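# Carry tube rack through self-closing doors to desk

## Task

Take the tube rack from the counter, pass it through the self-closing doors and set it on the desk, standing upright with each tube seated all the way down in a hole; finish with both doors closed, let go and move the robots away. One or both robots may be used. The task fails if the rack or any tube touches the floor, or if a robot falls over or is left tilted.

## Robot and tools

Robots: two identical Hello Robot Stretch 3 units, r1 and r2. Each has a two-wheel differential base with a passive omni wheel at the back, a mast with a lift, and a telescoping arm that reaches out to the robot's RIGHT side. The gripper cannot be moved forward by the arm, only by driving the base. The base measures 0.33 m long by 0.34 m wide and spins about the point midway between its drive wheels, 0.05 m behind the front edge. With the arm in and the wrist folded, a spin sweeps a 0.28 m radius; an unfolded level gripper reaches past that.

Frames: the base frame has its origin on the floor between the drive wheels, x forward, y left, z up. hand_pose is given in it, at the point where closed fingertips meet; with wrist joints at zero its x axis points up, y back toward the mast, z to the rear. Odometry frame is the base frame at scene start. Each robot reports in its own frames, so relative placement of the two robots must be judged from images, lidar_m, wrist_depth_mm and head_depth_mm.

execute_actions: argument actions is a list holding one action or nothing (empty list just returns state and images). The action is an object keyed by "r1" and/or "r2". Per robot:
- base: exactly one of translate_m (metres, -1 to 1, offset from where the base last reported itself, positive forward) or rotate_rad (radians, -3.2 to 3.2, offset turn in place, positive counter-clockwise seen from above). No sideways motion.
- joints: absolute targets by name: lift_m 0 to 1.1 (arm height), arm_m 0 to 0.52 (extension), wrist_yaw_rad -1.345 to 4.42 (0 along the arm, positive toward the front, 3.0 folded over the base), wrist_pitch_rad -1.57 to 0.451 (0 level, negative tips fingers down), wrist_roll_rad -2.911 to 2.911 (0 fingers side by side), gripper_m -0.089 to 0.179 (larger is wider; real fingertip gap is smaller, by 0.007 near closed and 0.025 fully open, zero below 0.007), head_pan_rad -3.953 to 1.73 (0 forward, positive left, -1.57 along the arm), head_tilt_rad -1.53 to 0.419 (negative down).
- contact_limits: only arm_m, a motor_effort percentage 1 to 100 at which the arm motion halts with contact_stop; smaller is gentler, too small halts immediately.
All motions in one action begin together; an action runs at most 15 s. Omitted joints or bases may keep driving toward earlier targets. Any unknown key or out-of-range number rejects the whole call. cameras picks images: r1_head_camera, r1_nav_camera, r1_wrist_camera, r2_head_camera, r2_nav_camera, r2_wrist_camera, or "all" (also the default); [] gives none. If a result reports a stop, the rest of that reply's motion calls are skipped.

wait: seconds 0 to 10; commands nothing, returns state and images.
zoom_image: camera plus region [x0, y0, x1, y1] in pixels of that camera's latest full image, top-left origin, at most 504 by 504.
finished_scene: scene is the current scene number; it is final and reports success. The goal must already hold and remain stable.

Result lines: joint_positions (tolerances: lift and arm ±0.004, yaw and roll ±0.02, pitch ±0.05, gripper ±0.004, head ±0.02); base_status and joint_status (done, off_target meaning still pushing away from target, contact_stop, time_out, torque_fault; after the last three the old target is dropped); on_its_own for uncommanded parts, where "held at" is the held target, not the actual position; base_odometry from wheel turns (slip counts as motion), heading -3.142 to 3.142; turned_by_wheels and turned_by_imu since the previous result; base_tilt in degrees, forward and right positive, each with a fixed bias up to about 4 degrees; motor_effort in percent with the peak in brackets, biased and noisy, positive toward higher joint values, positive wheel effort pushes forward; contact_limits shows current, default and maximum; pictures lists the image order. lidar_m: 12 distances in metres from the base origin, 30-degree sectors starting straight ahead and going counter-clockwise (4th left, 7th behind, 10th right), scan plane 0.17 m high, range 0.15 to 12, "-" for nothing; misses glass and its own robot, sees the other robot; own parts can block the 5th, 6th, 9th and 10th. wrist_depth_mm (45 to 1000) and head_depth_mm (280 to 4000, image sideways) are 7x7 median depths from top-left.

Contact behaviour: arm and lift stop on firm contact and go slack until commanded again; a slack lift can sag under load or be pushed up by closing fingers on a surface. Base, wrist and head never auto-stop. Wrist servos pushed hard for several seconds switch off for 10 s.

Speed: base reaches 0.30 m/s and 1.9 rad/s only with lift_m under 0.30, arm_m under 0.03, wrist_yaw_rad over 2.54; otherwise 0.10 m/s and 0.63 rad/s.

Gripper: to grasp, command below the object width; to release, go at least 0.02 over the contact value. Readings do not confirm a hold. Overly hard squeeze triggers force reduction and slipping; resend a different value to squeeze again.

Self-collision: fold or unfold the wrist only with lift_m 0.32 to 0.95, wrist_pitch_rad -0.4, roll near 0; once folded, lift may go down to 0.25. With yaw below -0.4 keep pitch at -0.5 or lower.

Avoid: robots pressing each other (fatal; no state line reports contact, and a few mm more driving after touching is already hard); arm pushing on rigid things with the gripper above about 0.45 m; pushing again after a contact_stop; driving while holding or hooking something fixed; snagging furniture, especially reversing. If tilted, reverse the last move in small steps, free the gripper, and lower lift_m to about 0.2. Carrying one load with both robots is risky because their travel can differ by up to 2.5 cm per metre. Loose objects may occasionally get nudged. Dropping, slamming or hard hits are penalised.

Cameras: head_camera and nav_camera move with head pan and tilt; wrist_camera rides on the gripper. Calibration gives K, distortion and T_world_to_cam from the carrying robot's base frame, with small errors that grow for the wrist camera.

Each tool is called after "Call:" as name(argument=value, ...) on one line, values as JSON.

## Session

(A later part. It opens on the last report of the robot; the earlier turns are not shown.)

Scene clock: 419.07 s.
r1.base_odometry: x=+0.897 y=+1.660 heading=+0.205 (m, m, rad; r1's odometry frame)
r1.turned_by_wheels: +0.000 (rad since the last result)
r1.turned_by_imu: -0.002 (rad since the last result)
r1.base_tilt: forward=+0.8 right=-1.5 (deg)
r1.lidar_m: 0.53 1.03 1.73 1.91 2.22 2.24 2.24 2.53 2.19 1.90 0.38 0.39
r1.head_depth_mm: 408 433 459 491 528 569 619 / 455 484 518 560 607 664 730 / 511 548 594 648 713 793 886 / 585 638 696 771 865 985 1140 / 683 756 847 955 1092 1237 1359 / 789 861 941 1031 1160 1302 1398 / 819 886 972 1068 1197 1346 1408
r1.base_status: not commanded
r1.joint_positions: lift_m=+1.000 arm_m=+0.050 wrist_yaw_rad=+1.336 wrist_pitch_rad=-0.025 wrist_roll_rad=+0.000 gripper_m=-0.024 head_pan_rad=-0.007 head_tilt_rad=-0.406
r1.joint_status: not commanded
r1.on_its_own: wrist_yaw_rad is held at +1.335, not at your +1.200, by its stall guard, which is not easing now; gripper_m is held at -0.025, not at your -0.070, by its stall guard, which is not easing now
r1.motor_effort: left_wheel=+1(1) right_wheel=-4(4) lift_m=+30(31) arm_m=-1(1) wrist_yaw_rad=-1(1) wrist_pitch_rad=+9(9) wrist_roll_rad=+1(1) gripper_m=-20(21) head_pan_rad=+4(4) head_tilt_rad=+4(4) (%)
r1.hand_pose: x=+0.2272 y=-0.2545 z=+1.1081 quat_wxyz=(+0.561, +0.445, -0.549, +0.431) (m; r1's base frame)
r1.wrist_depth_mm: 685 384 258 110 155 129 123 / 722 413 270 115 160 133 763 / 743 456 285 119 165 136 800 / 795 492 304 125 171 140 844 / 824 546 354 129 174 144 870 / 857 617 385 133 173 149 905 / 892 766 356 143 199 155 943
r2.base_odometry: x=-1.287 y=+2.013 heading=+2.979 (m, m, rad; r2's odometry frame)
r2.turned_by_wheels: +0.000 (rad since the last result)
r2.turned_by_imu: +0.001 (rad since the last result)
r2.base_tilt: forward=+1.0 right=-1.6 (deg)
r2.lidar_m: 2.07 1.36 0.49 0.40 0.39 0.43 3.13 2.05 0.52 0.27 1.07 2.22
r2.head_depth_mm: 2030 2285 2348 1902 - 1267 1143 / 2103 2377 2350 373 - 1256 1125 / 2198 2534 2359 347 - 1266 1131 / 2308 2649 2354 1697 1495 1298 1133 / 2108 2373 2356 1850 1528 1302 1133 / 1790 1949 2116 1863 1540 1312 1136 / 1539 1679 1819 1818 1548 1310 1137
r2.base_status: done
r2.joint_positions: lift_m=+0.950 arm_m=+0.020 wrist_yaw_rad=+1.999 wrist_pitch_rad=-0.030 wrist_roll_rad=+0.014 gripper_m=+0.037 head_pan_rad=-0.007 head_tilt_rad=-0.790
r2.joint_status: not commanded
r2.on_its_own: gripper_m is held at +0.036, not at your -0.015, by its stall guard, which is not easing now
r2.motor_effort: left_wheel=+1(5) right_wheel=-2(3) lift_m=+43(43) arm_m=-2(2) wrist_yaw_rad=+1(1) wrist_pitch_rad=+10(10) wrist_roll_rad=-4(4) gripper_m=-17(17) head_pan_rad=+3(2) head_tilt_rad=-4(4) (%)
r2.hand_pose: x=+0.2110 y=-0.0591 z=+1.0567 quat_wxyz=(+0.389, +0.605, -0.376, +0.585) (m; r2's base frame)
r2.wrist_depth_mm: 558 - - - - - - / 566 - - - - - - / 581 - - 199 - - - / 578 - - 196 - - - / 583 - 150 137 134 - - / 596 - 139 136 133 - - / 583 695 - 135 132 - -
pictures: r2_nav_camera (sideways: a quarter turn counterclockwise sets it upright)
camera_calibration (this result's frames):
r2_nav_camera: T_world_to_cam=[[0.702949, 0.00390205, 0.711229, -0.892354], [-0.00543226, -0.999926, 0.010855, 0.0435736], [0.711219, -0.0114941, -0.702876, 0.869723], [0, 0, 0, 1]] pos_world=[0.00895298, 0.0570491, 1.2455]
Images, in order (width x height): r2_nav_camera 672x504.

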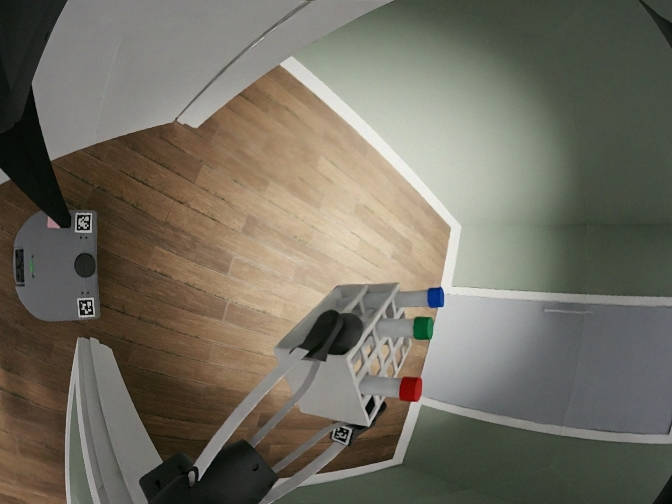

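Call:
execute_actions(actions=[{"r2":{"base":{"translate_m":0.2}}}], cameras=[])

Call:
execute_actions(actions=[{"r2":{"base":{"rotate_rad":-0.35}}}], cameras=[])

Call:
execute_actions(actions=[{"r2":{"base":{"translate_m":0.4}}}], cameras=["r2_nav_camera","r1_nav_camera"])

Scene clock: 427.03 s.
r1.base_odometry: x=+0.897 y=+1.660 heading=+0.205 (m, m, rad; r1's odometry frame)
r1.turned_by_wheels: +0.000 (rad since the last result)
r1.turned_by_imu: -0.001 (rad since the last result)
r1.base_tilt: forward=+0.8 right=-1.5 (deg)
r1.lidar_m: 0.53 1.03 1.73 1.91 2.21 2.23 2.23 2.55 2.19 1.90 0.38 0.39
r1.head_depth_mm: 409 433 459 491 528 570 620 / 454 485 519 559 607 663 731 / 511 549 596 649 714 794 894 / 584 637 696 775 869 988 1147 / 683 755 846 958 1093 1245 1366 / 789 860 938 1036 1154 1311 1390 / 820 888 975 1070 1196 1345 1397
r1.base_status: not commanded
r1.joint_positions: lift_m=+1.000 arm_m=+0.050 wrist_yaw_rad=+1.336 wrist_pitch_rad=-0.025 wrist_roll_rad=+0.000 gripper_m=-0.024 head_pan_rad=-0.007 head_tilt_rad=-0.406
r1.joint_status: not commanded
r1.on_its_own: wrist_yaw_rad is held at +1.335, not at your +1.200, by its stall guard, which is not easing now; gripper_m is held at -0.025, not at your -0.070, by its stall guard, which is not easing now
r1.motor_effort: left_wheel=+1(1) right_wheel=-4(4) lift_m=+31(31) arm_m=-2(1) wrist_yaw_rad=-1(1) wrist_pitch_rad=+9(9) wrist_roll_rad=+1(1) gripper_m=-19(20) head_pan_rad=+5(4) head_tilt_rad=+4(4) (%)
r1.hand_pose: x=+0.2272 y=-0.2545 z=+1.1081 quat_wxyz=(+0.561, +0.445, -0.549, +0.431) (m; r1's base frame)
r1.wrist_depth_mm: 678 381 258 110 155 130 123 / 714 415 270 115 160 133 762 / 746 453 287 119 165 137 791 / 773 494 303 125 171 140 836 / 808 549 348 129 174 144 851 / 839 608 386 134 174 148 905 / 883 773 365 142 198 155 959
r2.base_odometry: x=-1.484 y=+2.046 heading=+2.979 (m, m, rad; r2's odometry frame)
r2.turned_by_wheels: +0.000 (rad since the last result)
r2.turned_by_imu: +0.001 (rad since the last result)
r2.base_tilt: forward=+1.1 right=-1.7 (deg)
r2.lidar_m: 1.94 1.27 0.58 0.47 0.47 0.51 3.27 2.13 0.33 0.93 1.17 2.24
r2.head_depth_mm: 1864 2101 2285 1897 - 1266 1150 / 1951 2204 2337 373 - 1258 1113 / 2039 2319 2340 347 - 1269 1136 / 2135 2454 2354 1695 1495 1305 1132 / 1977 2189 2292 1867 1530 1310 1133 / 1675 1831 2015 1862 1542 1307 1138 / 1453 1568 1699 1777 1537 1311 1141
r2.base_status: done
r2.joint_positions: lift_m=+0.950 arm_m=+0.020 wrist_yaw_rad=+1.999 wrist_pitch_rad=-0.030 wrist_roll_rad=+0.014 gripper_m=+0.037 head_pan_rad=-0.007 head_tilt_rad=-0.790
r2.joint_status: not commanded
r2.on_its_own: gripper_m is held at +0.036, not at your -0.015, by its stall guard, which is not easing now
r2.motor_effort: left_wheel=+1(5) right_wheel=-2(3) lift_m=+43(43) arm_m=-1(2) wrist_yaw_rad=+2(1) wrist_pitch_rad=+10(10) wrist_roll_rad=-4(4) gripper_m=-18(18) head_pan_rad=+3(3) head_tilt_rad=-4(4) (%)
r2.hand_pose: x=+0.2110 y=-0.0591 z=+1.0567 quat_wxyz=(+0.389, +0.605, -0.376, +0.585) (m; r2's base frame)
r2.wrist_depth_mm: 965 - - - - - - / 968 - - - - - - / 950 - - 198 - - - / - - - 196 - - - / 974 - 150 137 135 - - / - - 138 136 133 - - / - - - 135 133 - -
pictures: none
No camera images: the call's "cameras" was empty. Leave "cameras" out to get every camera's image.

Scene clock: 428.53 s.
r1.base_odometry: x=+0.897 y=+1.660 heading=+0.205 (m, m, rad; r1's odometry frame)
r1.turned_by_wheels: +0.000 (rad since the last result)
r1.turned_by_imu: +0.000 (rad since the last result)
r1.base_tilt: forward=+0.9 right=-1.2 (deg)
r1.lidar_m: 0.53 1.03 1.74 1.91 2.22 2.24 2.23 2.55 2.19 1.90 0.38 0.39
r1.head_depth_mm: 408 433 460 492 526 571 620 / 454 484 519 557 606 664 732 / 511 549 596 650 712 792 890 / 585 638 696 775 871 989 1148 / 683 755 844 956 1090 1234 1358 / 791 857 930 1041 1156 1302 1393 / 817 887 972 1076 1196 1353 1422
r1.base_status: not commanded
r1.joint_positions: lift_m=+1.000 arm_m=+0.050 wrist_yaw_rad=+1.336 wrist_pitch_rad=-0.025 wrist_roll_rad=+0.000 gripper_m=-0.024 head_pan_rad=-0.007 head_tilt_rad=-0.406
r1.joint_status: not commanded
r1.on_its_own: wrist_yaw_rad is held at +1.335, not at your +1.200, by its stall guard, which is not easing now; gripper_m is held at -0.025, not at your -0.070, by its stall guard, which is not easing now
r1.motor_effort: left_wheel=+1(1) right_wheel=-4(3) lift_m=+31(31) arm_m=-2(2) wrist_yaw_rad=-1(1) wrist_pitch_rad=+9(9) wrist_roll_rad=+1(1) gripper_m=-20(20) head_pan_rad=+4(4) head_tilt_rad=+4(4) (%)
r1.hand_pose: x=+0.2272 y=-0.2545 z=+1.1081 quat_wxyz=(+0.561, +0.445, -0.549, +0.431) (m; r1's base frame)
r1.wrist_depth_mm: 682 385 256 110 155 130 123 / 718 412 272 115 160 133 761 / 746 451 287 119 165 136 790 / 787 497 305 125 171 141 837 / 818 545 347 129 173 144 856 / 837 617 388 134 174 148 911 / 906 770 360 142 199 156 941
r2.base_odometry: x=-1.484 y=+2.046 heading=+2.629 (m, m, rad; r2's odometry frame)
r2.turned_by_wheels: -0.350 (rad since the last result)
r2.turned_by_imu: -0.345 (rad since the last result)
r2.base_tilt: forward=+1.0 right=-1.6 (deg)
r2.lidar_m: 2.23 1.61 1.21 0.52 0.47 0.47 0.56 2.67 0.33 0.33 0.97 1.37
r2.head_depth_mm: 1883 2159 2347 1895 - 1260 1146 / 1896 2181 2346 373 - 1257 1118 / 1926 2198 2343 347 - 1274 1129 / 1926 2223 2358 1696 1496 1299 1130 / 1942 2246 2366 1862 1539 1306 1136 / 1959 2273 2386 1863 1541 1309 1138 / 1979 2275 2382 1875 1540 1308 1132
r2.base_status: done
r2.joint_positions: lift_m=+0.950 arm_m=+0.020 wrist_yaw_rad=+1.999 wrist_pitch_rad=-0.030 wrist_roll_rad=+0.014 gripper_m=+0.037 head_pan_rad=-0.007 head_tilt_rad=-0.790
r2.joint_status: not commanded
r2.on_its_own: gripper_m is held at +0.036, not at your -0.015, by its stall guard, which is not easing now
r2.motor_effort: left_wheel=+2(5) right_wheel=-3(6) lift_m=+43(43) arm_m=-1(2) wrist_yaw_rad=+1(1) wrist_pitch_rad=+10(10) wrist_roll_rad=-4(4) gripper_m=-18(17) head_pan_rad=+2(2) head_tilt_rad=-4(3) (%)
r2.hand_pose: x=+0.2110 y=-0.0591 z=+1.0567 quat_wxyz=(+0.389, +0.605, -0.376, +0.585) (m; r2's base frame)
r2.wrist_depth_mm: - - - - - - - / - - - - - - - / - - - 200 - - - / - - - 197 - - - / - - 151 138 134 - - / - - 138 137 133 - - / - - - 135 133 - -
pictures: none
No camera images: the call's "cameras" was empty. Leave "cameras" out to get every camera's image.

Scene clock: 433.50 s.
r1.base_odometry: x=+0.897 y=+1.660 heading=+0.205 (m, m, rad; r1's odometry frame)
r1.turned_by_wheels: +0.000 (rad since the last result)
r1.turned_by_imu: -0.001 (rad since the last result)
r1.base_tilt: forward=+0.8 right=-1.6 (deg)
r1.lidar_m: 0.53 1.02 1.73 1.91 2.22 2.24 2.23 2.54 2.19 1.90 0.38 0.39
r1.head_depth_mm: 408 432 460 492 528 569 621 / 454 484 519 559 606 662 734 / 510 548 596 648 714 793 895 / 583 635 699 772 870 989 1144 / 683 754 846 959 1093 1235 1364 / 788 854 935 1041 1162 1298 1404 / 818 891 971 1064 1195 1345 1419
r1.base_status: not commanded
r1.joint_positions: lift_m=+1.000 arm_m=+0.050 wrist_yaw_rad=+1.336 wrist_pitch_rad=-0.025 wrist_roll_rad=+0.000 gripper_m=-0.024 head_pan_rad=-0.007 head_tilt_rad=-0.406
r1.joint_status: not commanded
r1.on_its_own: wrist_yaw_rad is held at +1.335, not at your +1.200, by its stall guard, which is not easing now; gripper_m is held at -0.025, not at your -0.070, by its stall guard, which is not easing now
r1.motor_effort: left_wheel=+1(1) right_wheel=-4(4) lift_m=+31(31) arm_m=-1(1) wrist_yaw_rad=-1(1) wrist_pitch_rad=+10(9) wrist_roll_rad=+1(1) gripper_m=-19(20) head_pan_rad=+4(4) head_tilt_rad=+4(4) (%)
r1.hand_pose: x=+0.2272 y=-0.2545 z=+1.1081 quat_wxyz=(+0.561, +0.445, -0.549, +0.431) (m; r1's base frame)
r1.wrist_depth_mm: 678 383 256 110 155 129 123 / 715 412 270 115 160 133 756 / 753 457 287 119 166 137 792 / 777 495 304 125 171 141 817 / 816 550 350 129 173 144 871 / 864 612 385 134 173 148 909 / 899 785 358 143 198 155 942
r2.base_odometry: x=-1.833 y=+2.242 heading=+2.629 (m, m, rad; r2's odometry frame)
r2.turned_by_wheels: +0.000 (rad since the last result)
r2.turned_by_imu: +0.002 (rad since the last result)
r2.base_tilt: forward=+1.0 right=-1.7 (deg)
r2.lidar_m: 1.84 1.57 1.19 1.16 0.72 0.73 0.88 0.53 0.60 0.94 0.99 1.40
r2.head_depth_mm: 1526 1749 2045 1897 - 1265 1146 / 1545 1775 2061 372 - 1255 1116 / 1576 1793 2113 348 - 1276 1130 / 1570 1812 2067 1690 1496 1305 1130 / 1599 1821 2125 1861 1535 1301 1140 / 1607 1837 2120 1864 1543 1309 1140 / 1620 1861 2124 1870 1543 1307 1143
r2.base_status: done
r2.joint_positions: lift_m=+0.950 arm_m=+0.020 wrist_yaw_rad=+1.999 wrist_pitch_rad=-0.030 wrist_roll_rad=+0.014 gripper_m=+0.037 head_pan_rad=-0.007 head_tilt_rad=-0.790
r2.joint_status: not commanded
r2.on_its_own: gripper_m is held at +0.036, not at your -0.015, by its stall guard, which is not easing now
r2.motor_effort: left_wheel=+1(5) right_wheel=-3(4) lift_m=+43(43) arm_m=-2(1) wrist_yaw_rad=+1(1) wrist_pitch_rad=+10(10) wrist_roll_rad=-4(4) gripper_m=-18(19) head_pan_rad=+2(2) head_tilt_rad=-4(4) (%)
r2.hand_pose: x=+0.2110 y=-0.0591 z=+1.0567 quat_wxyz=(+0.389, +0.605, -0.376, +0.585) (m; r2's base frame)
r2.wrist_depth_mm: - - - - - - - / - - - - - - - / - - - 199 - - - / - - - 195 - - - / - - 151 138 135 - - / - - 138 137 133 - - / - - - 136 133 - -
pictures: r1_nav_camera (sideways: a quarter turn counterclockwise sets it upright), r2_nav_camera (sideways: a quarter turn counterclockwise sets it upright)
camera_calibration (this result's frames):
r1_nav_camera: T_world_to_cam=[[0.426161, -0.0579492, 0.902789, -1.13275], [-0.0576863, -0.997656, -0.0368078, 0.0955903], [0.902806, -0.0363925, -0.428505, 0.5081], [0, 0, 0, 1]] pos_world=[0.0295334, 0.0482152, 1.24388]
r2_nav_camera: T_world_to_cam=[[0.70295, 0.00390213, 0.711229, -0.892354], [-0.00543215, -0.999926, 0.010855, 0.0435736], [0.711219, -0.011494, -0.702877, 0.869723], [0, 0, 0, 1]] pos_world=[0.00895296, 0.0570491, 1.2455]
Images, in order (width x height): r1_nav_camera 672x504, r2_nav_camera 672x504.

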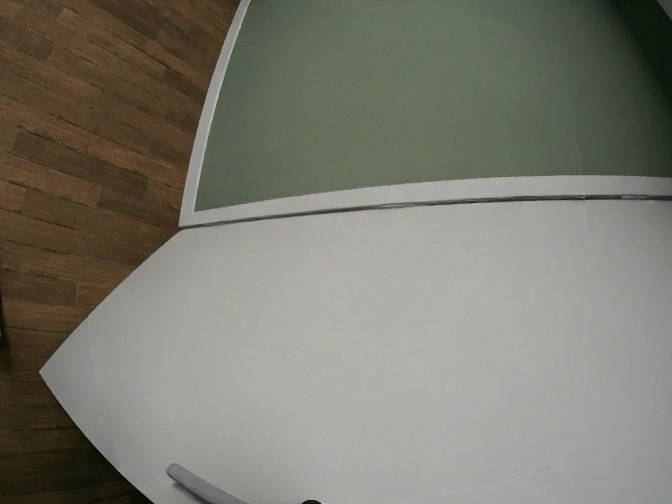

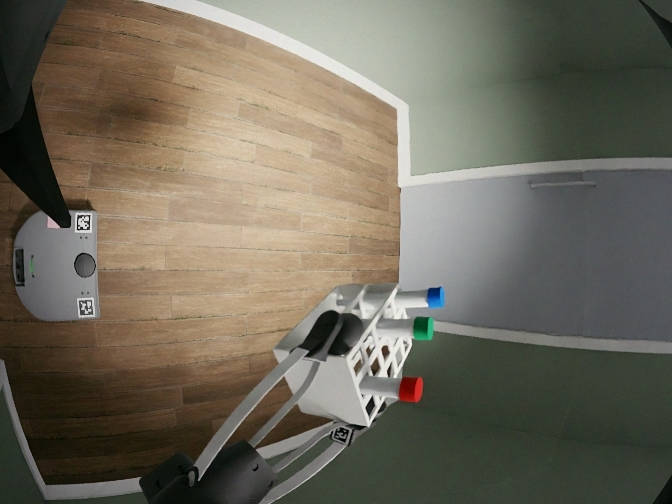

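Call:
execute_actions(actions=[{"r1":{"joints":{"gripper_m":0.15,"wrist_yaw_rad":1.34,"arm_m":0.0},"base":{"translate_m":-0.12}},"r2":{"base":{"translate_m":0.25}}}], cameras=["r2_nav_camera","r1_nav_camera"])

Scene clock: 442.23 s.
r1.base_odometry: x=+0.779 y=+1.636 heading=+0.205 (m, m, rad; r1's odometry frame)
r1.turned_by_wheels: +0.000 (rad since the last result)
r1.turned_by_imu: -0.003 (rad since the last result)
r1.base_tilt: forward=+0.7 right=-1.6 (deg)
r1.lidar_m: 0.95 1.16 1.95 1.94 2.25 2.12 2.12 2.41 2.15 2.16 1.20 0.95
r1.head_depth_mm: 772 829 898 972 1065 1176 1287 / 800 860 927 1008 1110 1228 1331 / 828 888 963 1056 1162 1301 1385 / 854 923 1003 1103 1223 1371 1386 / 882 956 1042 1156 1279 1430 1411 / 902 984 1070 1179 1320 1489 1412 / 934 1010 1103 1219 1359 1537 1422
r1.base_status: done
r1.joint_positions: lift_m=+1.000 arm_m=+0.000 wrist_yaw_rad=+1.343 wrist_pitch_rad=-0.024 wrist_roll_rad=+0.000 gripper_m=+0.150 head_pan_rad=-0.007 head_tilt_rad=-0.406
r1.joint_status: all done
r1.motor_effort: left_wheel=+0(5) right_wheel=+0(12) lift_m=+32(31) arm_m=-6(8) wrist_yaw_rad=-3(12) wrist_pitch_rad=+9(9) wrist_roll_rad=+1(1) gripper_m=+0(81) head_pan_rad=+4(4) head_tilt_rad=+4(4) (%)
r1.hand_pose: x=+0.2276 y=-0.2030 z=+1.1083 quat_wxyz=(+0.559, +0.447, -0.548, +0.433) (m; r1's base frame)
r1.wrist_depth_mm: 816 812 799 752 732 838 861 / 867 849 819 798 764 884 896 / 900 893 865 811 797 907 924 / 925 924 886 861 828 938 979 / 965 958 912 910 848 - - / - 989 977 935 897 - - / - - - 968 928 - -
r2.base_odometry: x=-2.051 y=+2.364 heading=+2.629 (m, m, rad; r2's odometry frame)
r2.turned_by_wheels: +0.000 (rad since the last result)
r2.turned_by_imu: +0.001 (rad since the last result)
r2.base_tilt: forward=+0.9 right=-1.6 (deg)
r2.lidar_m: 1.59 1.56 1.18 1.15 0.87 0.81 0.81 0.74 0.97 0.95 1.00 1.42
r2.head_depth_mm: 1314 1506 1745 1898 - 1265 1144 / 1329 1520 1778 373 - 1252 1117 / 1348 1533 1801 348 - 1277 1130 / 1363 1557 1779 1704 1493 1297 1134 / 1364 1565 1842 1863 1533 1307 1135 / 1378 1576 1855 1864 1540 1307 1140 / 1398 1602 1886 1887 1544 1307 1139
r2.base_status: done
r2.joint_positions: lift_m=+0.950 arm_m=+0.020 wrist_yaw_rad=+1.999 wrist_pitch_rad=-0.030 wrist_roll_rad=+0.014 gripper_m=+0.037 head_pan_rad=-0.007 head_tilt_rad=-0.790
r2.joint_status: not commanded
r2.on_its_own: gripper_m is held at +0.036, not at your -0.015, by its stall guard, which is not easing now
r2.motor_effort: left_wheel=+2(4) right_wheel=-3(3) lift_m=+43(43) arm_m=-1(1) wrist_yaw_rad=+2(1) wrist_pitch_rad=+10(10) wrist_roll_rad=-4(4) gripper_m=-17(18) head_pan_rad=+2(2) head_tilt_rad=-4(4) (%)
r2.hand_pose: x=+0.2110 y=-0.0591 z=+1.0567 quat_wxyz=(+0.389, +0.605, -0.376, +0.585) (m; r2's base frame)
r2.wrist_depth_mm: - - - - - - - / - - - - - - - / - - - 199 - - - / - - - 197 - - - / - - 151 138 135 - - / - - 138 135 133 - - / - - - 135 132 - -
pictures: r1_nav_camera (sideways: a quarter turn counterclockwise sets it upright), r2_nav_camera (sideways: a quarter turn counterclockwise sets it upright)
camera_calibration (this result's frames):
r1_nav_camera: T_world_to_cam=[[0.426161, -0.0579493, 0.902789, -1.13275], [-0.0576865, -0.997656, -0.0368078, 0.0955903], [0.902806, -0.0363927, -0.428505, 0.5081], [0, 0, 0, 1]] pos_world=[0.0295334, 0.0482152, 1.24388]
r2_nav_camera: T_world_to_cam=[[0.70295, 0.00390198, 0.711229, -0.892353], [-0.00543236, -0.999926, 0.010855, 0.0435736], [0.711219, -0.0114941, -0.702877, 0.869723], [0, 0, 0, 1]] pos_world=[0.00895297, 0.0570491, 1.2455]
Images, in order (width x height): r1_nav_camera 672x504, r2_nav_camera 672x504.

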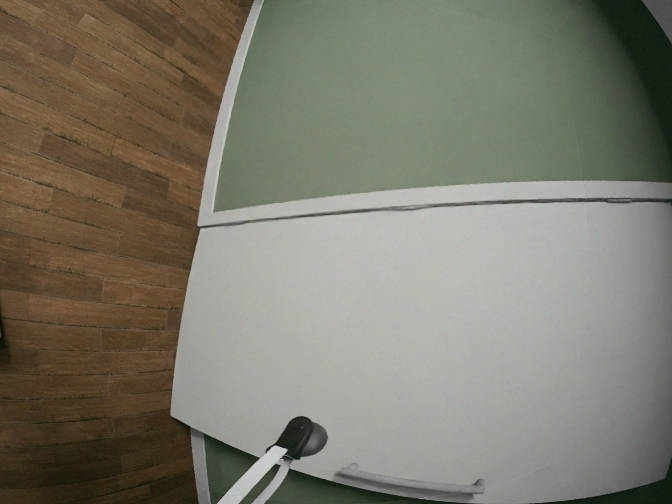

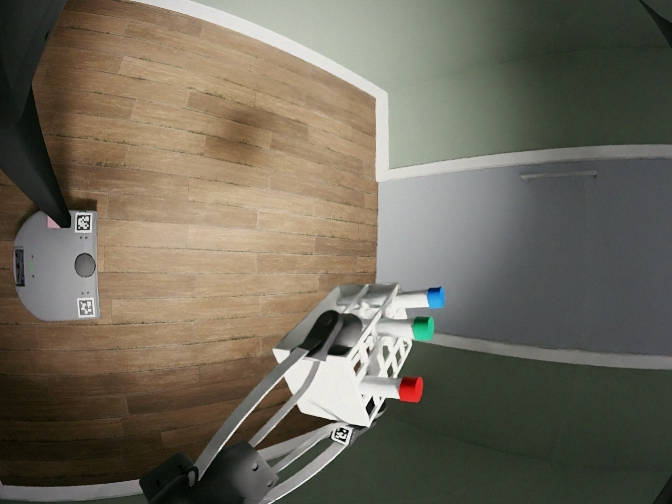

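Call:
execute_actions(actions=[{"r1":{"joints":{"gripper_m":0.0,"wrist_pitch_rad":-0.4,"lift_m":0.6,"wrist_yaw_rad":3.0,"head_tilt_rad":-0.7},"base":{"translate_m":-0.3}},"r2":{"joints":{"head_pan_rad":-3.14,"head_tilt_rad":-0.9}}}], cameras=["r2_nav_camera","r1_nav_camera"])

Scene clock: 450.00 s.
r1.base_odometry: x=+0.486 y=+1.575 heading=+0.205 (m, m, rad; r1's odometry frame)
r1.turned_by_wheels: +0.000 (rad since the last result)
r1.turned_by_imu: -0.005 (rad since the last result)
r1.base_tilt: forward=+0.7 right=-1.5 (deg)
r1.lidar_m: 1.31 1.49 2.02 2.02 2.16 1.83 1.83 2.08 2.09 2.08 1.54 1.31
r1.head_depth_mm: 1122 1255 1426 1678 1554 1356 1188 / 1147 1293 1470 1717 1579 1352 1196 / 1160 1308 1503 1729 1577 1347 1200 / 1183 1346 1529 1771 1586 1361 1195 / 1206 1355 1561 1786 1588 1370 1202 / 1225 1394 1639 1810 1598 1368 1207 / 1253 1436 1661 1857 1600 1379 1206
r1.base_status: done
r1.joint_positions: lift_m=+0.600 arm_m=+0.000 wrist_yaw_rad=+2.997 wrist_pitch_rad=-0.413 wrist_roll_rad=+0.000 gripper_m=+0.000 head_pan_rad=-0.007 head_tilt_rad=-0.691
r1.joint_status: all done
r1.motor_effort: left_wheel=+0(5) right_wheel=+0(0) lift_m=+17(28) arm_m=-6(6) wrist_yaw_rad=+3(2) wrist_pitch_rad=+5(8) wrist_roll_rad=+1(1) gripper_m=-1(82) head_pan_rad=+4(4) head_tilt_rad=-6(35) (%)
r1.hand_pose: x=+0.0112 y=+0.0774 z=+0.6142 quat_wxyz=(+0.195, +0.700, +0.095, +0.680) (m; r1's base frame)
r1.wrist_depth_mm: - - - - - - - / - - - - - - - / - - - - - - - / - - - - - - - / - - - - - - - / 881 868 - 824 871 859 873 / 747 755 759 762 753 743 748
r2.base_odometry: x=-2.051 y=+2.364 heading=+2.629 (m, m, rad; r2's odometry frame)
r2.turned_by_wheels: +0.000 (rad since the last result)
r2.turned_by_imu: +0.000 (rad since the last result)
r2.base_tilt: forward=+1.0 right=-1.6 (deg)
r2.lidar_m: 1.58 1.56 1.18 1.15 0.87 0.75 0.73 0.74 0.97 0.95 1.00 1.42
r2.head_depth_mm: 610 676 - - - 1200 1121 / 617 686 - - - 1203 1123 / 624 710 - - - 1213 - / 628 734 881 1028 - 1219 - / 638 745 894 1046 - 1219 1149 / 644 755 910 1033 - 1223 1113 / 650 741 843 956 - 1222 1117
r2.base_status: not commanded
r2.joint_positions: lift_m=+0.950 arm_m=+0.020 wrist_yaw_rad=+1.999 wrist_pitch_rad=-0.030 wrist_roll_rad=+0.014 gripper_m=+0.037 head_pan_rad=-3.133 head_tilt_rad=-0.889
r2.joint_status: all done
r2.on_its_own: gripper_m is held at +0.036, not at your -0.015, by its stall guard, which is not easing now
r2.motor_effort: left_wheel=+2(2) right_wheel=-3(2) lift_m=+43(43) arm_m=-1(1) wrist_yaw_rad=+0(1) wrist_pitch_rad=+10(10) wrist_roll_rad=-4(4) gripper_m=-18(18) head_pan_rad=-2(33) head_tilt_rad=-4(12) (%)
r2.hand_pose: x=+0.2110 y=-0.0591 z=+1.0567 quat_wxyz=(+0.389, +0.605, -0.376, +0.585) (m; r2's base frame)
r2.wrist_depth_mm: - - - - - - - / - - - - - - - / - - - 198 - - - / - - - 197 - - - / - - 151 137 135 - - / - - 139 137 133 - - / - - - 135 133 - -
pictures: r1_nav_camera (sideways: a quarter turn counterclockwise sets it upright), r2_nav_camera (sideways: a quarter turn counterclockwise sets it upright)
camera_calibration (this result's frames):
r1_nav_camera: T_world_to_cam=[[0.662838, -0.0594999, 0.746395, -0.930281], [-0.0659696, -0.997602, -0.0209407, 0.0749729], [0.745851, -0.035359, -0.665174, 0.81697], [0, 0, 0, 1]] pos_world=[0.0122336, 0.0483287, 1.23935]
r2_nav_camera: T_world_to_cam=[[-0.769123, -0.0154169, 0.638914, -0.789142], [-0.0111739, 0.999881, 0.0106759, 0.0438431], [-0.639003, 0.00107194, -0.769204, 0.964216], [0, 0, 0, 1]] pos_world=[0.00967875, -0.0570376, 1.2454]
Images, in order (width x height): r1_nav_camera 672x504, r2_nav_camera 672x504.

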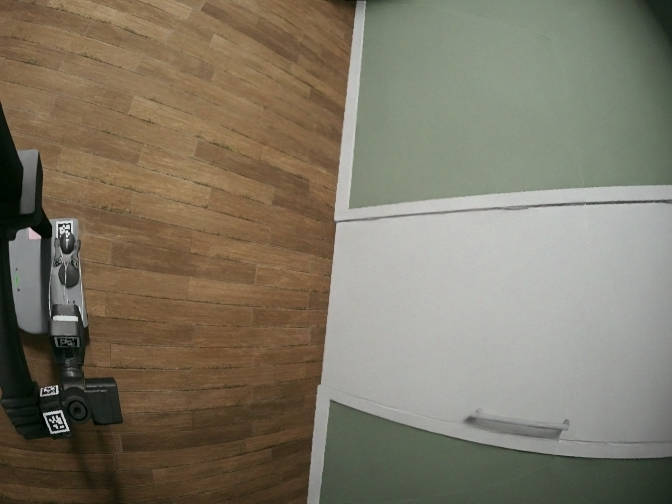

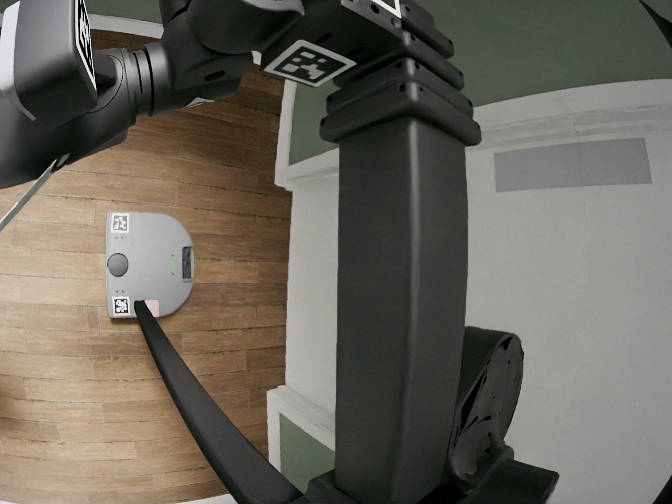

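Call:
execute_actions(actions=[{"r1":{"joints":{"lift_m":0.28},"base":{"rotate_rad":-1.2}},"r2":{"base":{"rotate_rad":-0.4}}}], cameras=[])

Call:
execute_actions(actions=[{"r1":{"base":{"translate_m":0.6}},"r2":{"base":{"translate_m":-0.45}}}], cameras=[])

Call:
execute_actions(actions=[{"r1":{"base":{"rotate_rad":1.5}},"r2":{"base":{"rotate_rad":0.4}}}], cameras=["r2_nav_camera","r1_nav_camera"])

Scene clock: 460.93 s.
r1.base_odometry: x=+0.486 y=+1.575 heading=-0.995 (m, m, rad; r1's odometry frame)
r1.turned_by_wheels: -1.200 (rad since the last result)
r1.turned_by_imu: -1.199 (rad since the last result)
r1.base_tilt: forward=+0.8 right=-1.6 (deg)
r1.lidar_m: 1.72 1.34 1.31 1.38 2.01 2.02 2.17 1.86 1.83 1.94 2.13 2.09
r1.head_depth_mm: 1928 2121 2237 1845 1555 1340 1189 / 2024 2235 2312 1874 1561 1351 1180 / 2123 2401 2290 1868 1586 1362 1191 / 2153 2409 2333 1897 1571 1370 1195 / 1907 2113 2224 1888 1601 1361 1203 / 1691 1845 2017 1906 1603 1378 1207 / 1517 1652 1775 1850 1607 1378 1214
r1.base_status: done
r1.joint_positions: lift_m=+0.280 arm_m=+0.000 wrist_yaw_rad=+2.997 wrist_pitch_rad=-0.413 wrist_roll_rad=+0.000 gripper_m=+0.000 head_pan_rad=-0.007 head_tilt_rad=-0.691
r1.joint_status: all done
r1.motor_effort: left_wheel=+2(6) right_wheel=-2(4) lift_m=+17(15) arm_m=-6(6) wrist_yaw_rad=+3(2) wrist_pitch_rad=+5(5) wrist_roll_rad=+1(1) gripper_m=-2(2) head_pan_rad=+4(4) head_tilt_rad=-5(6) (%)
r1.hand_pose: x=+0.0111 y=+0.0773 z=+0.2941 quat_wxyz=(+0.195, +0.700, +0.095, +0.680) (m; r1's base frame)
r1.wrist_depth_mm: - - - - - - - / - - - - - - - / 876 - 877 872 877 874 880 / 689 679 695 689 704 687 695 / 575 574 598 - 571 569 574 / 485 504 - - 480 491 489 / - - - - 423 425 420
r2.base_odometry: x=-2.051 y=+2.364 heading=+2.229 (m, m, rad; r2's odometry frame)
r2.turned_by_wheels: -0.400 (rad since the last result)
r2.turned_by_imu: -0.395 (rad since the last result)
r2.base_tilt: forward=+1.1 right=-1.7 (deg)
r2.lidar_m: 1.59 1.59 1.41 1.15 1.15 0.85 0.74 0.73 0.74 0.96 0.95 1.05
r2.head_depth_mm: 727 813 - - - 1192 1121 / 702 785 - - - 1202 1117 / 679 777 - - - 1211 - / 657 763 912 1062 - 1221 - / 635 736 876 1011 - 1219 1151 / 616 712 841 964 - 1224 1111 / 598 688 806 920 - 1224 1116
r2.base_status: done
r2.joint_positions: lift_m=+0.950 arm_m=+0.020 wrist_yaw_rad=+1.999 wrist_pitch_rad=-0.030 wrist_roll_rad=+0.014 gripper_m=+0.037 head_pan_rad=-3.133 head_tilt_rad=-0.889
r2.joint_status: not commanded
r2.on_its_own: gripper_m is held at +0.036, not at your -0.015, by its stall guard, which is not easing now
r2.motor_effort: left_wheel=+2(4) right_wheel=-3(6) lift_m=+43(43) arm_m=-1(2) wrist_yaw_rad=+1(0) wrist_pitch_rad=+10(10) wrist_roll_rad=-4(4) gripper_m=-18(18) head_pan_rad=-3(2) head_tilt_rad=-4(4) (%)
r2.hand_pose: x=+0.2110 y=-0.0591 z=+1.0567 quat_wxyz=(+0.389, +0.605, -0.376, +0.585) (m; r2's base frame)
r2.wrist_depth_mm: - - - - - - - / - - - - - - - / - - - 198 - - - / - - - 196 - - - / - - 151 138 135 - - / - - 138 136 133 - - / - - - 135 132 - -
pictures: none
No camera images: the call's "cameras" was empty. Leave "cameras" out to get every camera's image.

Scene clock: 466.40 s.
r1.base_odometry: x=+0.812 y=+1.071 heading=-0.995 (m, m, rad; r1's odometry frame)
r1.turned_by_wheels: +0.000 (rad since the last result)
r1.turned_by_imu: +0.005 (rad since the last result)
r1.base_tilt: forward=+0.9 right=-1.4 (deg)
r1.lidar_m: 1.28 0.99 0.96 1.03 1.50 2.51 2.70 2.20 2.17 2.10 1.62 1.59
r1.head_depth_mm: 1449 1597 1804 1861 1565 1344 1184 / 1527 1687 1927 1858 1568 1354 1188 / 1628 1818 2085 1875 1579 1353 1192 / 1583 1770 2019 1896 1575 1349 1199 / 1395 1535 1703 1818 1586 1364 1196 / 1241 1344 1486 1634 1579 1373 1199 / 1103 1195 1300 1430 1539 1385 1218
r1.base_status: done
r1.joint_positions: lift_m=+0.280 arm_m=+0.000 wrist_yaw_rad=+2.998 wrist_pitch_rad=-0.413 wrist_roll_rad=+0.000 gripper_m=+0.000 head_pan_rad=-0.007 head_tilt_rad=-0.692
r1.joint_status: not commanded
r1.motor_effort: left_wheel=+1(9) right_wheel=-1(2) lift_m=+17(17) arm_m=-6(6) wrist_yaw_rad=+1(2) wrist_pitch_rad=+5(5) wrist_roll_rad=+1(1) gripper_m=-2(3) head_pan_rad=+5(4) head_tilt_rad=-5(5) (%)
r1.hand_pose: x=+0.0110 y=+0.0774 z=+0.2941 quat_wxyz=(+0.195, +0.700, +0.095, +0.680) (m; r1's base frame)
r1.wrist_depth_mm: - - - - 929 843 764 / - - - - - 891 802 / 869 - 891 884 864 867 832 / 699 677 691 689 699 692 702 / 570 581 592 - 571 567 570 / 487 504 - - 489 484 484 / - - - - 426 423 425
r2.base_odometry: x=-1.775 y=+2.009 heading=+2.230 (m, m, rad; r2's odometry frame)
r2.turned_by_wheels: +0.000 (rad since the last result)
r2.turned_by_imu: -0.002 (rad since the last result)
r2.base_tilt: forward=+1.0 right=-1.6 (deg)
r2.lidar_m: 1.91 2.01 1.23 1.00 0.55 0.38 0.31 0.31 0.34 0.54 1.11 1.22
r2.head_depth_mm: 296 325 - - - 1124 1112 / 290 313 - - - 1183 1116 / - 308 - - - 1115 - / - 305 363 423 - 981 - / - 298 348 402 - 873 1107 / - 292 334 382 - 787 1078 / - 288 321 366 - 721 1033
r2.base_status: done
r2.joint_positions: lift_m=+0.950 arm_m=+0.020 wrist_yaw_rad=+1.999 wrist_pitch_rad=-0.030 wrist_roll_rad=+0.014 gripper_m=+0.037 head_pan_rad=-3.133 head_tilt_rad=-0.889
r2.joint_status: not commanded
r2.on_its_own: gripper_m is held at +0.036, not at your -0.015, by its stall guard, which is not easing now
r2.motor_effort: left_wheel=+2(4) right_wheel=-2(7) lift_m=+43(43) arm_m=-2(1) wrist_yaw_rad=+1(0) wrist_pitch_rad=+10(10) wrist_roll_rad=-4(4) gripper_m=-18(17) head_pan_rad=-2(3) head_tilt_rad=-4(4) (%)
r2.hand_pose: x=+0.2110 y=-0.0591 z=+1.0567 quat_wxyz=(+0.389, +0.605, -0.376, +0.585) (m; r2's base frame)
r2.wrist_depth_mm: - - - - - - - / - - - - - - - / - - - 199 - - - / - - - 197 - - - / - - 151 137 134 - - / - - 139 136 133 - - / - - - 135 133 - -
pictures: none
No camera images: the call's "cameras" was empty. Leave "cameras" out to get every camera's image.

Scene clock: 468.60 s.
r1.base_odometry: x=+0.812 y=+1.072 heading=+0.505 (m, m, rad; r1's odometry frame)
r1.turned_by_wheels: +1.500 (rad since the last result)
r1.turned_by_imu: +1.490 (rad since the last result)
r1.base_tilt: forward=+0.9 right=-1.4 (deg)
r1.lidar_m: 1.00 1.37 2.51 2.63 2.25 2.16 2.25 1.65 1.59 1.37 1.01 0.96
r1.head_depth_mm: 841 941 1062 1221 1433 1350 1190 / 886 993 1128 1290 1501 1347 1191 / 928 1043 1194 1407 1538 1351 1194 / 971 1097 1271 1510 1578 1358 1193 / 1026 1174 1362 1628 1593 1362 1204 / 1079 1245 1456 1767 1597 1378 1213 / 1149 1324 1598 1841 1605 1375 1213
r1.base_status: done
r1.joint_positions: lift_m=+0.280 arm_m=+0.000 wrist_yaw_rad=+2.998 wrist_pitch_rad=-0.413 wrist_roll_rad=+0.000 gripper_m=+0.000 head_pan_rad=-0.007 head_tilt_rad=-0.692
r1.joint_status: not commanded
r1.motor_effort: left_wheel=-2(9) right_wheel=+2(6) lift_m=+17(17) arm_m=-6(6) wrist_yaw_rad=+1(1) wrist_pitch_rad=+5(5) wrist_roll_rad=+1(1) gripper_m=-3(3) head_pan_rad=+5(5) head_tilt_rad=-5(5) (%)
r1.hand_pose: x=+0.0110 y=+0.0773 z=+0.2941 quat_wxyz=(+0.195, +0.700, +0.095, +0.680) (m; r1's base frame)
r1.wrist_depth_mm: - - - - - - - / - - - - - - - / 876 - 881 887 878 879 878 / 698 679 703 693 691 693 688 / 575 576 587 - 572 576 570 / 496 507 - - 482 490 486 / - - - - 421 422 423
r2.base_odometry: x=-1.775 y=+2.009 heading=+2.629 (m, m, rad; r2's odometry frame)
r2.turned_by_wheels: +0.400 (rad since the last result)
r2.turned_by_imu: +0.394 (rad since the last result)
r2.base_tilt: forward=+1.1 right=-1.6 (deg)
r2.lidar_m: 2.00 1.35 1.02 0.77 0.42 0.32 0.31 0.33 0.46 1.08 1.16 1.65
r2.head_depth_mm: - - - - - 891 1099 / - - - - - 924 1103 / - 288 - - - 929 - / - 298 348 406 - 968 - / - 300 354 413 - 1004 1147 / - 302 359 420 - 1049 1113 / - 303 365 428 - 1098 1113
r2.base_status: done
r2.joint_positions: lift_m=+0.950 arm_m=+0.020 wrist_yaw_rad=+1.999 wrist_pitch_rad=-0.030 wrist_roll_rad=+0.014 gripper_m=+0.037 head_pan_rad=-3.133 head_tilt_rad=-0.889
r2.joint_status: not commanded
r2.on_its_own: gripper_m is held at +0.036, not at your -0.015, by its stall guard, which is not easing now
r2.motor_effort: left_wheel=-1(4) right_wheel=+2(7) lift_m=+43(43) arm_m=-1(1) wrist_yaw_rad=+1(1) wrist_pitch_rad=+10(10) wrist_roll_rad=-4(4) gripper_m=-18(17) head_pan_rad=-3(2) head_tilt_rad=-4(4) (%)
r2.hand_pose: x=+0.2110 y=-0.0591 z=+1.0567 quat_wxyz=(+0.389, +0.605, -0.376, +0.585) (m; r2's base frame)
r2.wrist_depth_mm: 885 - - - - - - / 911 - - - - - - / 886 - - 199 - - - / 931 - - 197 - - - / 941 - 150 138 135 - - / 949 - 138 136 133 - - / 935 - - 135 132 - -
pictures: r1_nav_camera (sideways: a quarter turn counterclockwise sets it upright), r2_nav_camera (sideways: a quarter turn counterclockwise sets it upright)
camera_calibration (this result's frames):
r1_nav_camera: T_world_to_cam=[[0.663465, -0.059504, 0.745838, -0.929558], [-0.0659871, -0.997602, -0.0208908, 0.074908], [0.745292, -0.0353553, -0.6658, 0.817788], [0, 0, 0, 1]] pos_world=[0.0121811, 0.0483291, 1.23935]
r2_nav_camera: T_world_to_cam=[[-0.769218, -0.0150795, 0.638808, -0.789003], [-0.0107358, 0.999885, 0.0106756, 0.0438409], [-0.638896, 0.00135377, -0.769292, 0.96433], [0, 0, 0, 1]] pos_world=[0.00966148, -0.0570391, 1.2454]
Images, in order (width x height): r1_nav_camera 672x504, r2_nav_camera 672x504.

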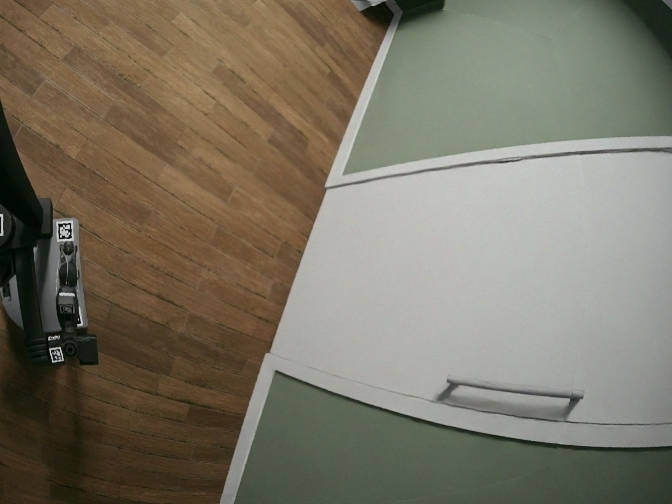

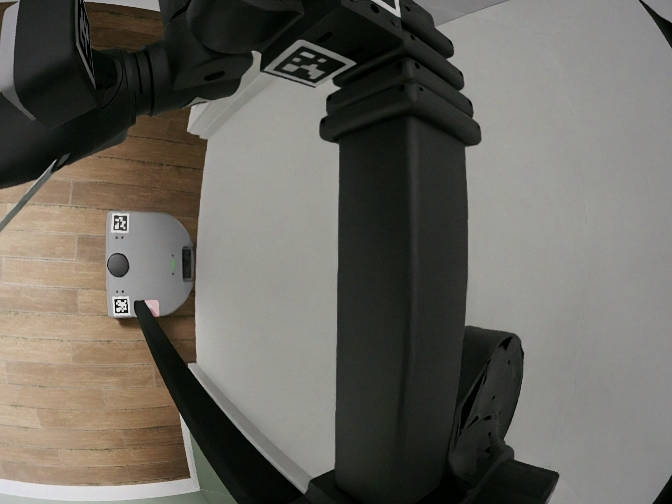

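Call:
execute_actions(actions=[{"r1":{"base":{"translate_m":-0.4}},"r2":{"base":{"translate_m":-0.45}}}], cameras=["r2_nav_camera","r1_nav_camera"])

Scene clock: 477.77 s.
r1.base_odometry: x=+0.462 y=+0.878 heading=+0.505 (m, m, rad; r1's odometry frame)
r1.turned_by_wheels: +0.000 (rad since the last result)
r1.turned_by_imu: -0.006 (rad since the last result)
r1.base_tilt: forward=+0.8 right=-1.6 (deg)
r1.lidar_m: 0.82 1.87 2.72 2.58 1.89 1.82 1.89 1.44 1.39 1.45 1.36 1.31
r1.head_depth_mm: 3374 2983 2090 1668 1547 1347 1184 / 3469 2958 2318 1859 1554 1342 1189 / 3673 3038 2335 1815 1570 1352 1190 / 3274 3067 2360 1694 1585 1361 1199 / 2838 2827 2130 1695 1550 1370 1211 / 1286 1334 1084 1268 1563 1368 1212 / 719 851 2166 1902 1581 1386 1207
r1.base_status: done
r1.joint_positions: lift_m=+0.280 arm_m=+0.000 wrist_yaw_rad=+2.998 wrist_pitch_rad=-0.413 wrist_roll_rad=+0.000 gripper_m=+0.000 head_pan_rad=-0.007 head_tilt_rad=-0.692
r1.joint_status: not commanded
r1.motor_effort: left_wheel=-2(10) right_wheel=+2(5) lift_m=+17(17) arm_m=-6(6) wrist_yaw_rad=+2(2) wrist_pitch_rad=+5(5) wrist_roll_rad=+1(1) gripper_m=-2(2) head_pan_rad=+4(4) head_tilt_rad=-5(5) (%)
r1.hand_pose: x=+0.0110 y=+0.0773 z=+0.2941 quat_wxyz=(+0.195, +0.700, +0.095, +0.680) (m; r1's base frame)
r1.wrist_depth_mm: - - - - - - - / - - - - - - - / 890 - 883 883 876 890 871 / 697 676 697 691 697 692 695 / 576 567 594 - 578 576 576 / 486 503 - - 485 482 490 / - - - - 426 420 428
r2.base_odometry: x=-1.383 y=+1.788 heading=+2.629 (m, m, rad; r2's odometry frame)
r2.turned_by_wheels: +0.000 (rad since the last result)
r2.turned_by_imu: -0.001 (rad since the last result)
r2.base_tilt: forward=+1.0 right=-1.5 (deg)
r2.lidar_m: 2.46 1.38 0.36 0.25 0.24 0.24 0.31 1.38 2.19 0.51 0.51 1.62
r2.head_depth_mm: - - - - - 517 591 / 291 307 - - - 673 811 / 325 369 - - - 957 - / 381 448 543 639 - 1209 - / 459 560 753 1740 - 1221 1145 / 2816 2618 2063 1790 - 1223 1117 / 2790 1529 1698 1749 - 1240 1117
r2.base_status: done
r2.joint_positions: lift_m=+0.950 arm_m=+0.020 wrist_yaw_rad=+1.999 wrist_pitch_rad=-0.031 wrist_roll_rad=+0.014 gripper_m=+0.037 head_pan_rad=-3.134 head_tilt_rad=-0.890
r2.joint_status: not commanded
r2.on_its_own: gripper_m is held at +0.036, not at your -0.015, by its stall guard, which is not easing now
r2.motor_effort: left_wheel=+0(14) right_wheel=-2(29) lift_m=+42(43) arm_m=-2(2) wrist_yaw_rad=+1(1) wrist_pitch_rad=+10(11) wrist_roll_rad=-4(4) gripper_m=-18(17) head_pan_rad=-3(1) head_tilt_rad=-4(4) (%)
r2.hand_pose: x=+0.2109 y=-0.0590 z=+1.0564 quat_wxyz=(+0.389, +0.605, -0.375, +0.585) (m; r2's base frame)
r2.wrist_depth_mm: 924 - - - - - - / 913 - - - - - - / 907 - - 198 - - - / 947 - - 195 - - - / 955 - 151 138 135 - - / 963 - 138 135 133 - - / 977 - - 135 133 - -
pictures: r1_nav_camera (sideways: a quarter turn counterclockwise sets it upright), r2_nav_camera (sideways: a quarter turn counterclockwise sets it upright)
camera_calibration (this result's frames):
r1_nav_camera: T_world_to_cam=[[0.663524, -0.0595042, 0.745785, -0.92949], [-0.0659885, -0.997602, -0.0208861, 0.0749019], [0.745239, -0.0353548, -0.665859, 0.817865], [0, 0, 0, 1]] pos_world=[0.0121761, 0.0483291, 1.23935]
r2_nav_camera: T_world_to_cam=[[-0.770241, -0.0147483, 0.637583, -0.7874], [-0.0103117, 0.99989, 0.0106718, 0.0438432], [-0.63767, 0.0016453, -0.770308, 0.965643], [0, 0, 0, 1]] pos_world=[0.00972621, -0.05704, 1.24541]
Images, in order (width x height): r1_nav_camera 672x504, r2_nav_camera 672x504.

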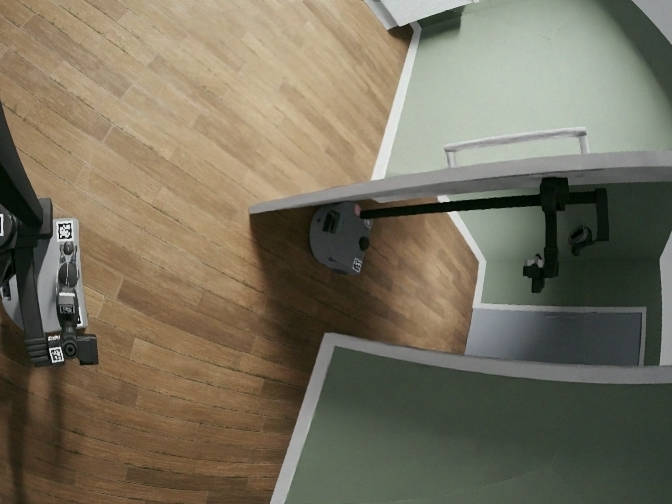

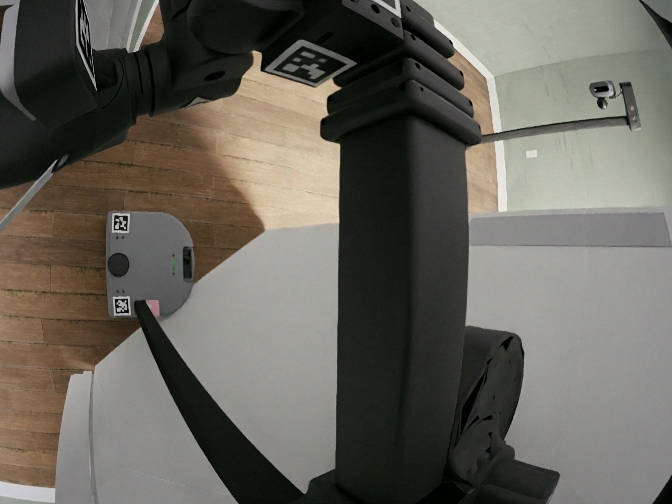

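Call:
execute_actions(actions=[{"r2":{"base":{"translate_m":-0.33}}}], cameras=["r2_nav_camera","r1_nav_camera"])

Scene clock: 485.00 s.
r1.base_odometry: x=+0.462 y=+0.878 heading=+0.505 (m, m, rad; r1's odometry frame)
r1.turned_by_wheels: +0.000 (rad since the last result)
r1.turned_by_imu: -0.002 (rad since the last result)
r1.base_tilt: forward=+0.7 right=-1.6 (deg)
r1.lidar_m: 1.10 0.91 2.71 2.57 1.88 1.82 1.89 1.44 1.39 1.45 1.36 1.31
r1.head_depth_mm: 3315 2955 2110 1681 1555 1339 1185 / 3541 3007 2336 1862 1560 1355 1188 / 3636 3014 2345 1845 1573 1343 1196 / 3317 3128 2336 1880 1563 1353 1202 / 2721 2926 2341 1907 1437 1371 1203 / 1620 1636 1694 1561 1463 1371 1199 / 1233 1155 1236 1319 1376 1388 1208
r1.base_status: not commanded
r1.joint_positions: lift_m=+0.280 arm_m=+0.000 wrist_yaw_rad=+2.998 wrist_pitch_rad=-0.413 wrist_roll_rad=+0.000 gripper_m=+0.000 head_pan_rad=-0.007 head_tilt_rad=-0.692
r1.joint_status: not commanded
r1.motor_effort: left_wheel=-2(2) right_wheel=+2(2) lift_m=+17(17) arm_m=-6(6) wrist_yaw_rad=+2(2) wrist_pitch_rad=+4(5) wrist_roll_rad=+1(1) gripper_m=-3(2) head_pan_rad=+5(4) head_tilt_rad=-5(5) (%)
r1.hand_pose: x=+0.0110 y=+0.0773 z=+0.2941 quat_wxyz=(+0.195, +0.700, +0.095, +0.680) (m; r1's base frame)
r1.wrist_depth_mm: - - - - - - - / - - - - - - - / 885 - 892 892 883 882 884 / 699 674 693 693 695 685 673 / 576 570 593 - 569 564 570 / 488 502 - - 489 483 487 / - - - - 428 424 427
r2.base_odometry: x=-1.096 y=+1.626 heading=+2.629 (m, m, rad; r2's odometry frame)
r2.turned_by_wheels: +0.000 (rad since the last result)
r2.turned_by_imu: -0.002 (rad since the last result)
r2.base_tilt: forward=+1.0 right=-1.6 (deg)
r2.lidar_m: 2.79 0.48 0.25 0.21 0.21 0.24 0.38 1.10 2.17 1.46 0.64 0.72
r2.head_depth_mm: 320 335 - - - 519 565 / 2393 2678 - - - 739 797 / 2429 2629 - - - 1181 - / 2439 2621 2041 1773 - 1219 - / 2483 2614 2058 1788 - 1220 1148 / 2481 2617 2062 1789 - 1226 1116 / 2548 2620 2009 1527 - 1238 1118
r2.base_status: done
r2.joint_positions: lift_m=+0.950 arm_m=+0.020 wrist_yaw_rad=+1.999 wrist_pitch_rad=-0.031 wrist_roll_rad=+0.014 gripper_m=+0.037 head_pan_rad=-3.134 head_tilt_rad=-0.890
r2.joint_status: not commanded
r2.on_its_own: gripper_m is held at +0.036, not at your -0.015, by its stall guard, which is not easing now
r2.motor_effort: left_wheel=+1(4) right_wheel=-1(9) lift_m=+42(42) arm_m=-1(1) wrist_yaw_rad=+0(0) wrist_pitch_rad=+10(10) wrist_roll_rad=-4(4) gripper_m=-18(17) head_pan_rad=-2(2) head_tilt_rad=-4(4) (%)
r2.hand_pose: x=+0.2109 y=-0.0590 z=+1.0564 quat_wxyz=(+0.389, +0.605, -0.375, +0.585) (m; r2's base frame)
r2.wrist_depth_mm: 365 506 - - - - - / 365 496 - - - - - / 365 503 - 198 - - - / 366 501 - 196 - - - / 361 504 150 137 135 - - / 365 480 138 136 134 - - / 366 475 687 136 133 - -
pictures: r1_nav_camera (sideways: a quarter turn counterclockwise sets it upright), r2_nav_camera (sideways: a quarter turn counterclockwise sets it upright)
camera_calibration (this result's frames):
r1_nav_camera: T_world_to_cam=[[0.663524, -0.0595044, 0.745785, -0.92949], [-0.0659888, -0.997602, -0.0208861, 0.0749019], [0.745239, -0.035355, -0.665859, 0.817865], [0, 0, 0, 1]] pos_world=[0.0121762, 0.0483291, 1.23935]
r2_nav_camera: T_world_to_cam=[[-0.770241, -0.0147485, 0.637583, -0.7874], [-0.010312, 0.99989, 0.0106718, 0.0438432], [-0.63767, 0.00164515, -0.770308, 0.965643], [0, 0, 0, 1]] pos_world=[0.00972622, -0.05704, 1.24541]
Images, in order (width x height): r1_nav_camera 672x504, r2_nav_camera 672x504.

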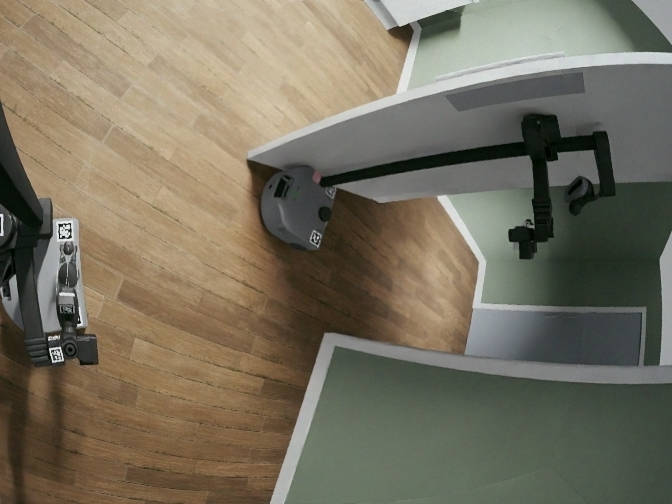

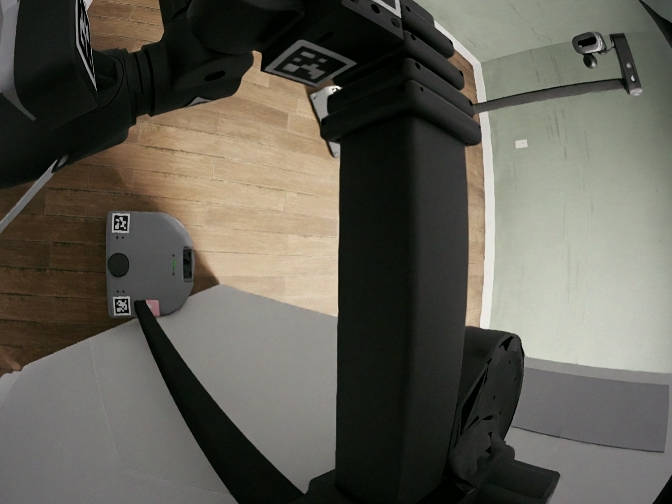

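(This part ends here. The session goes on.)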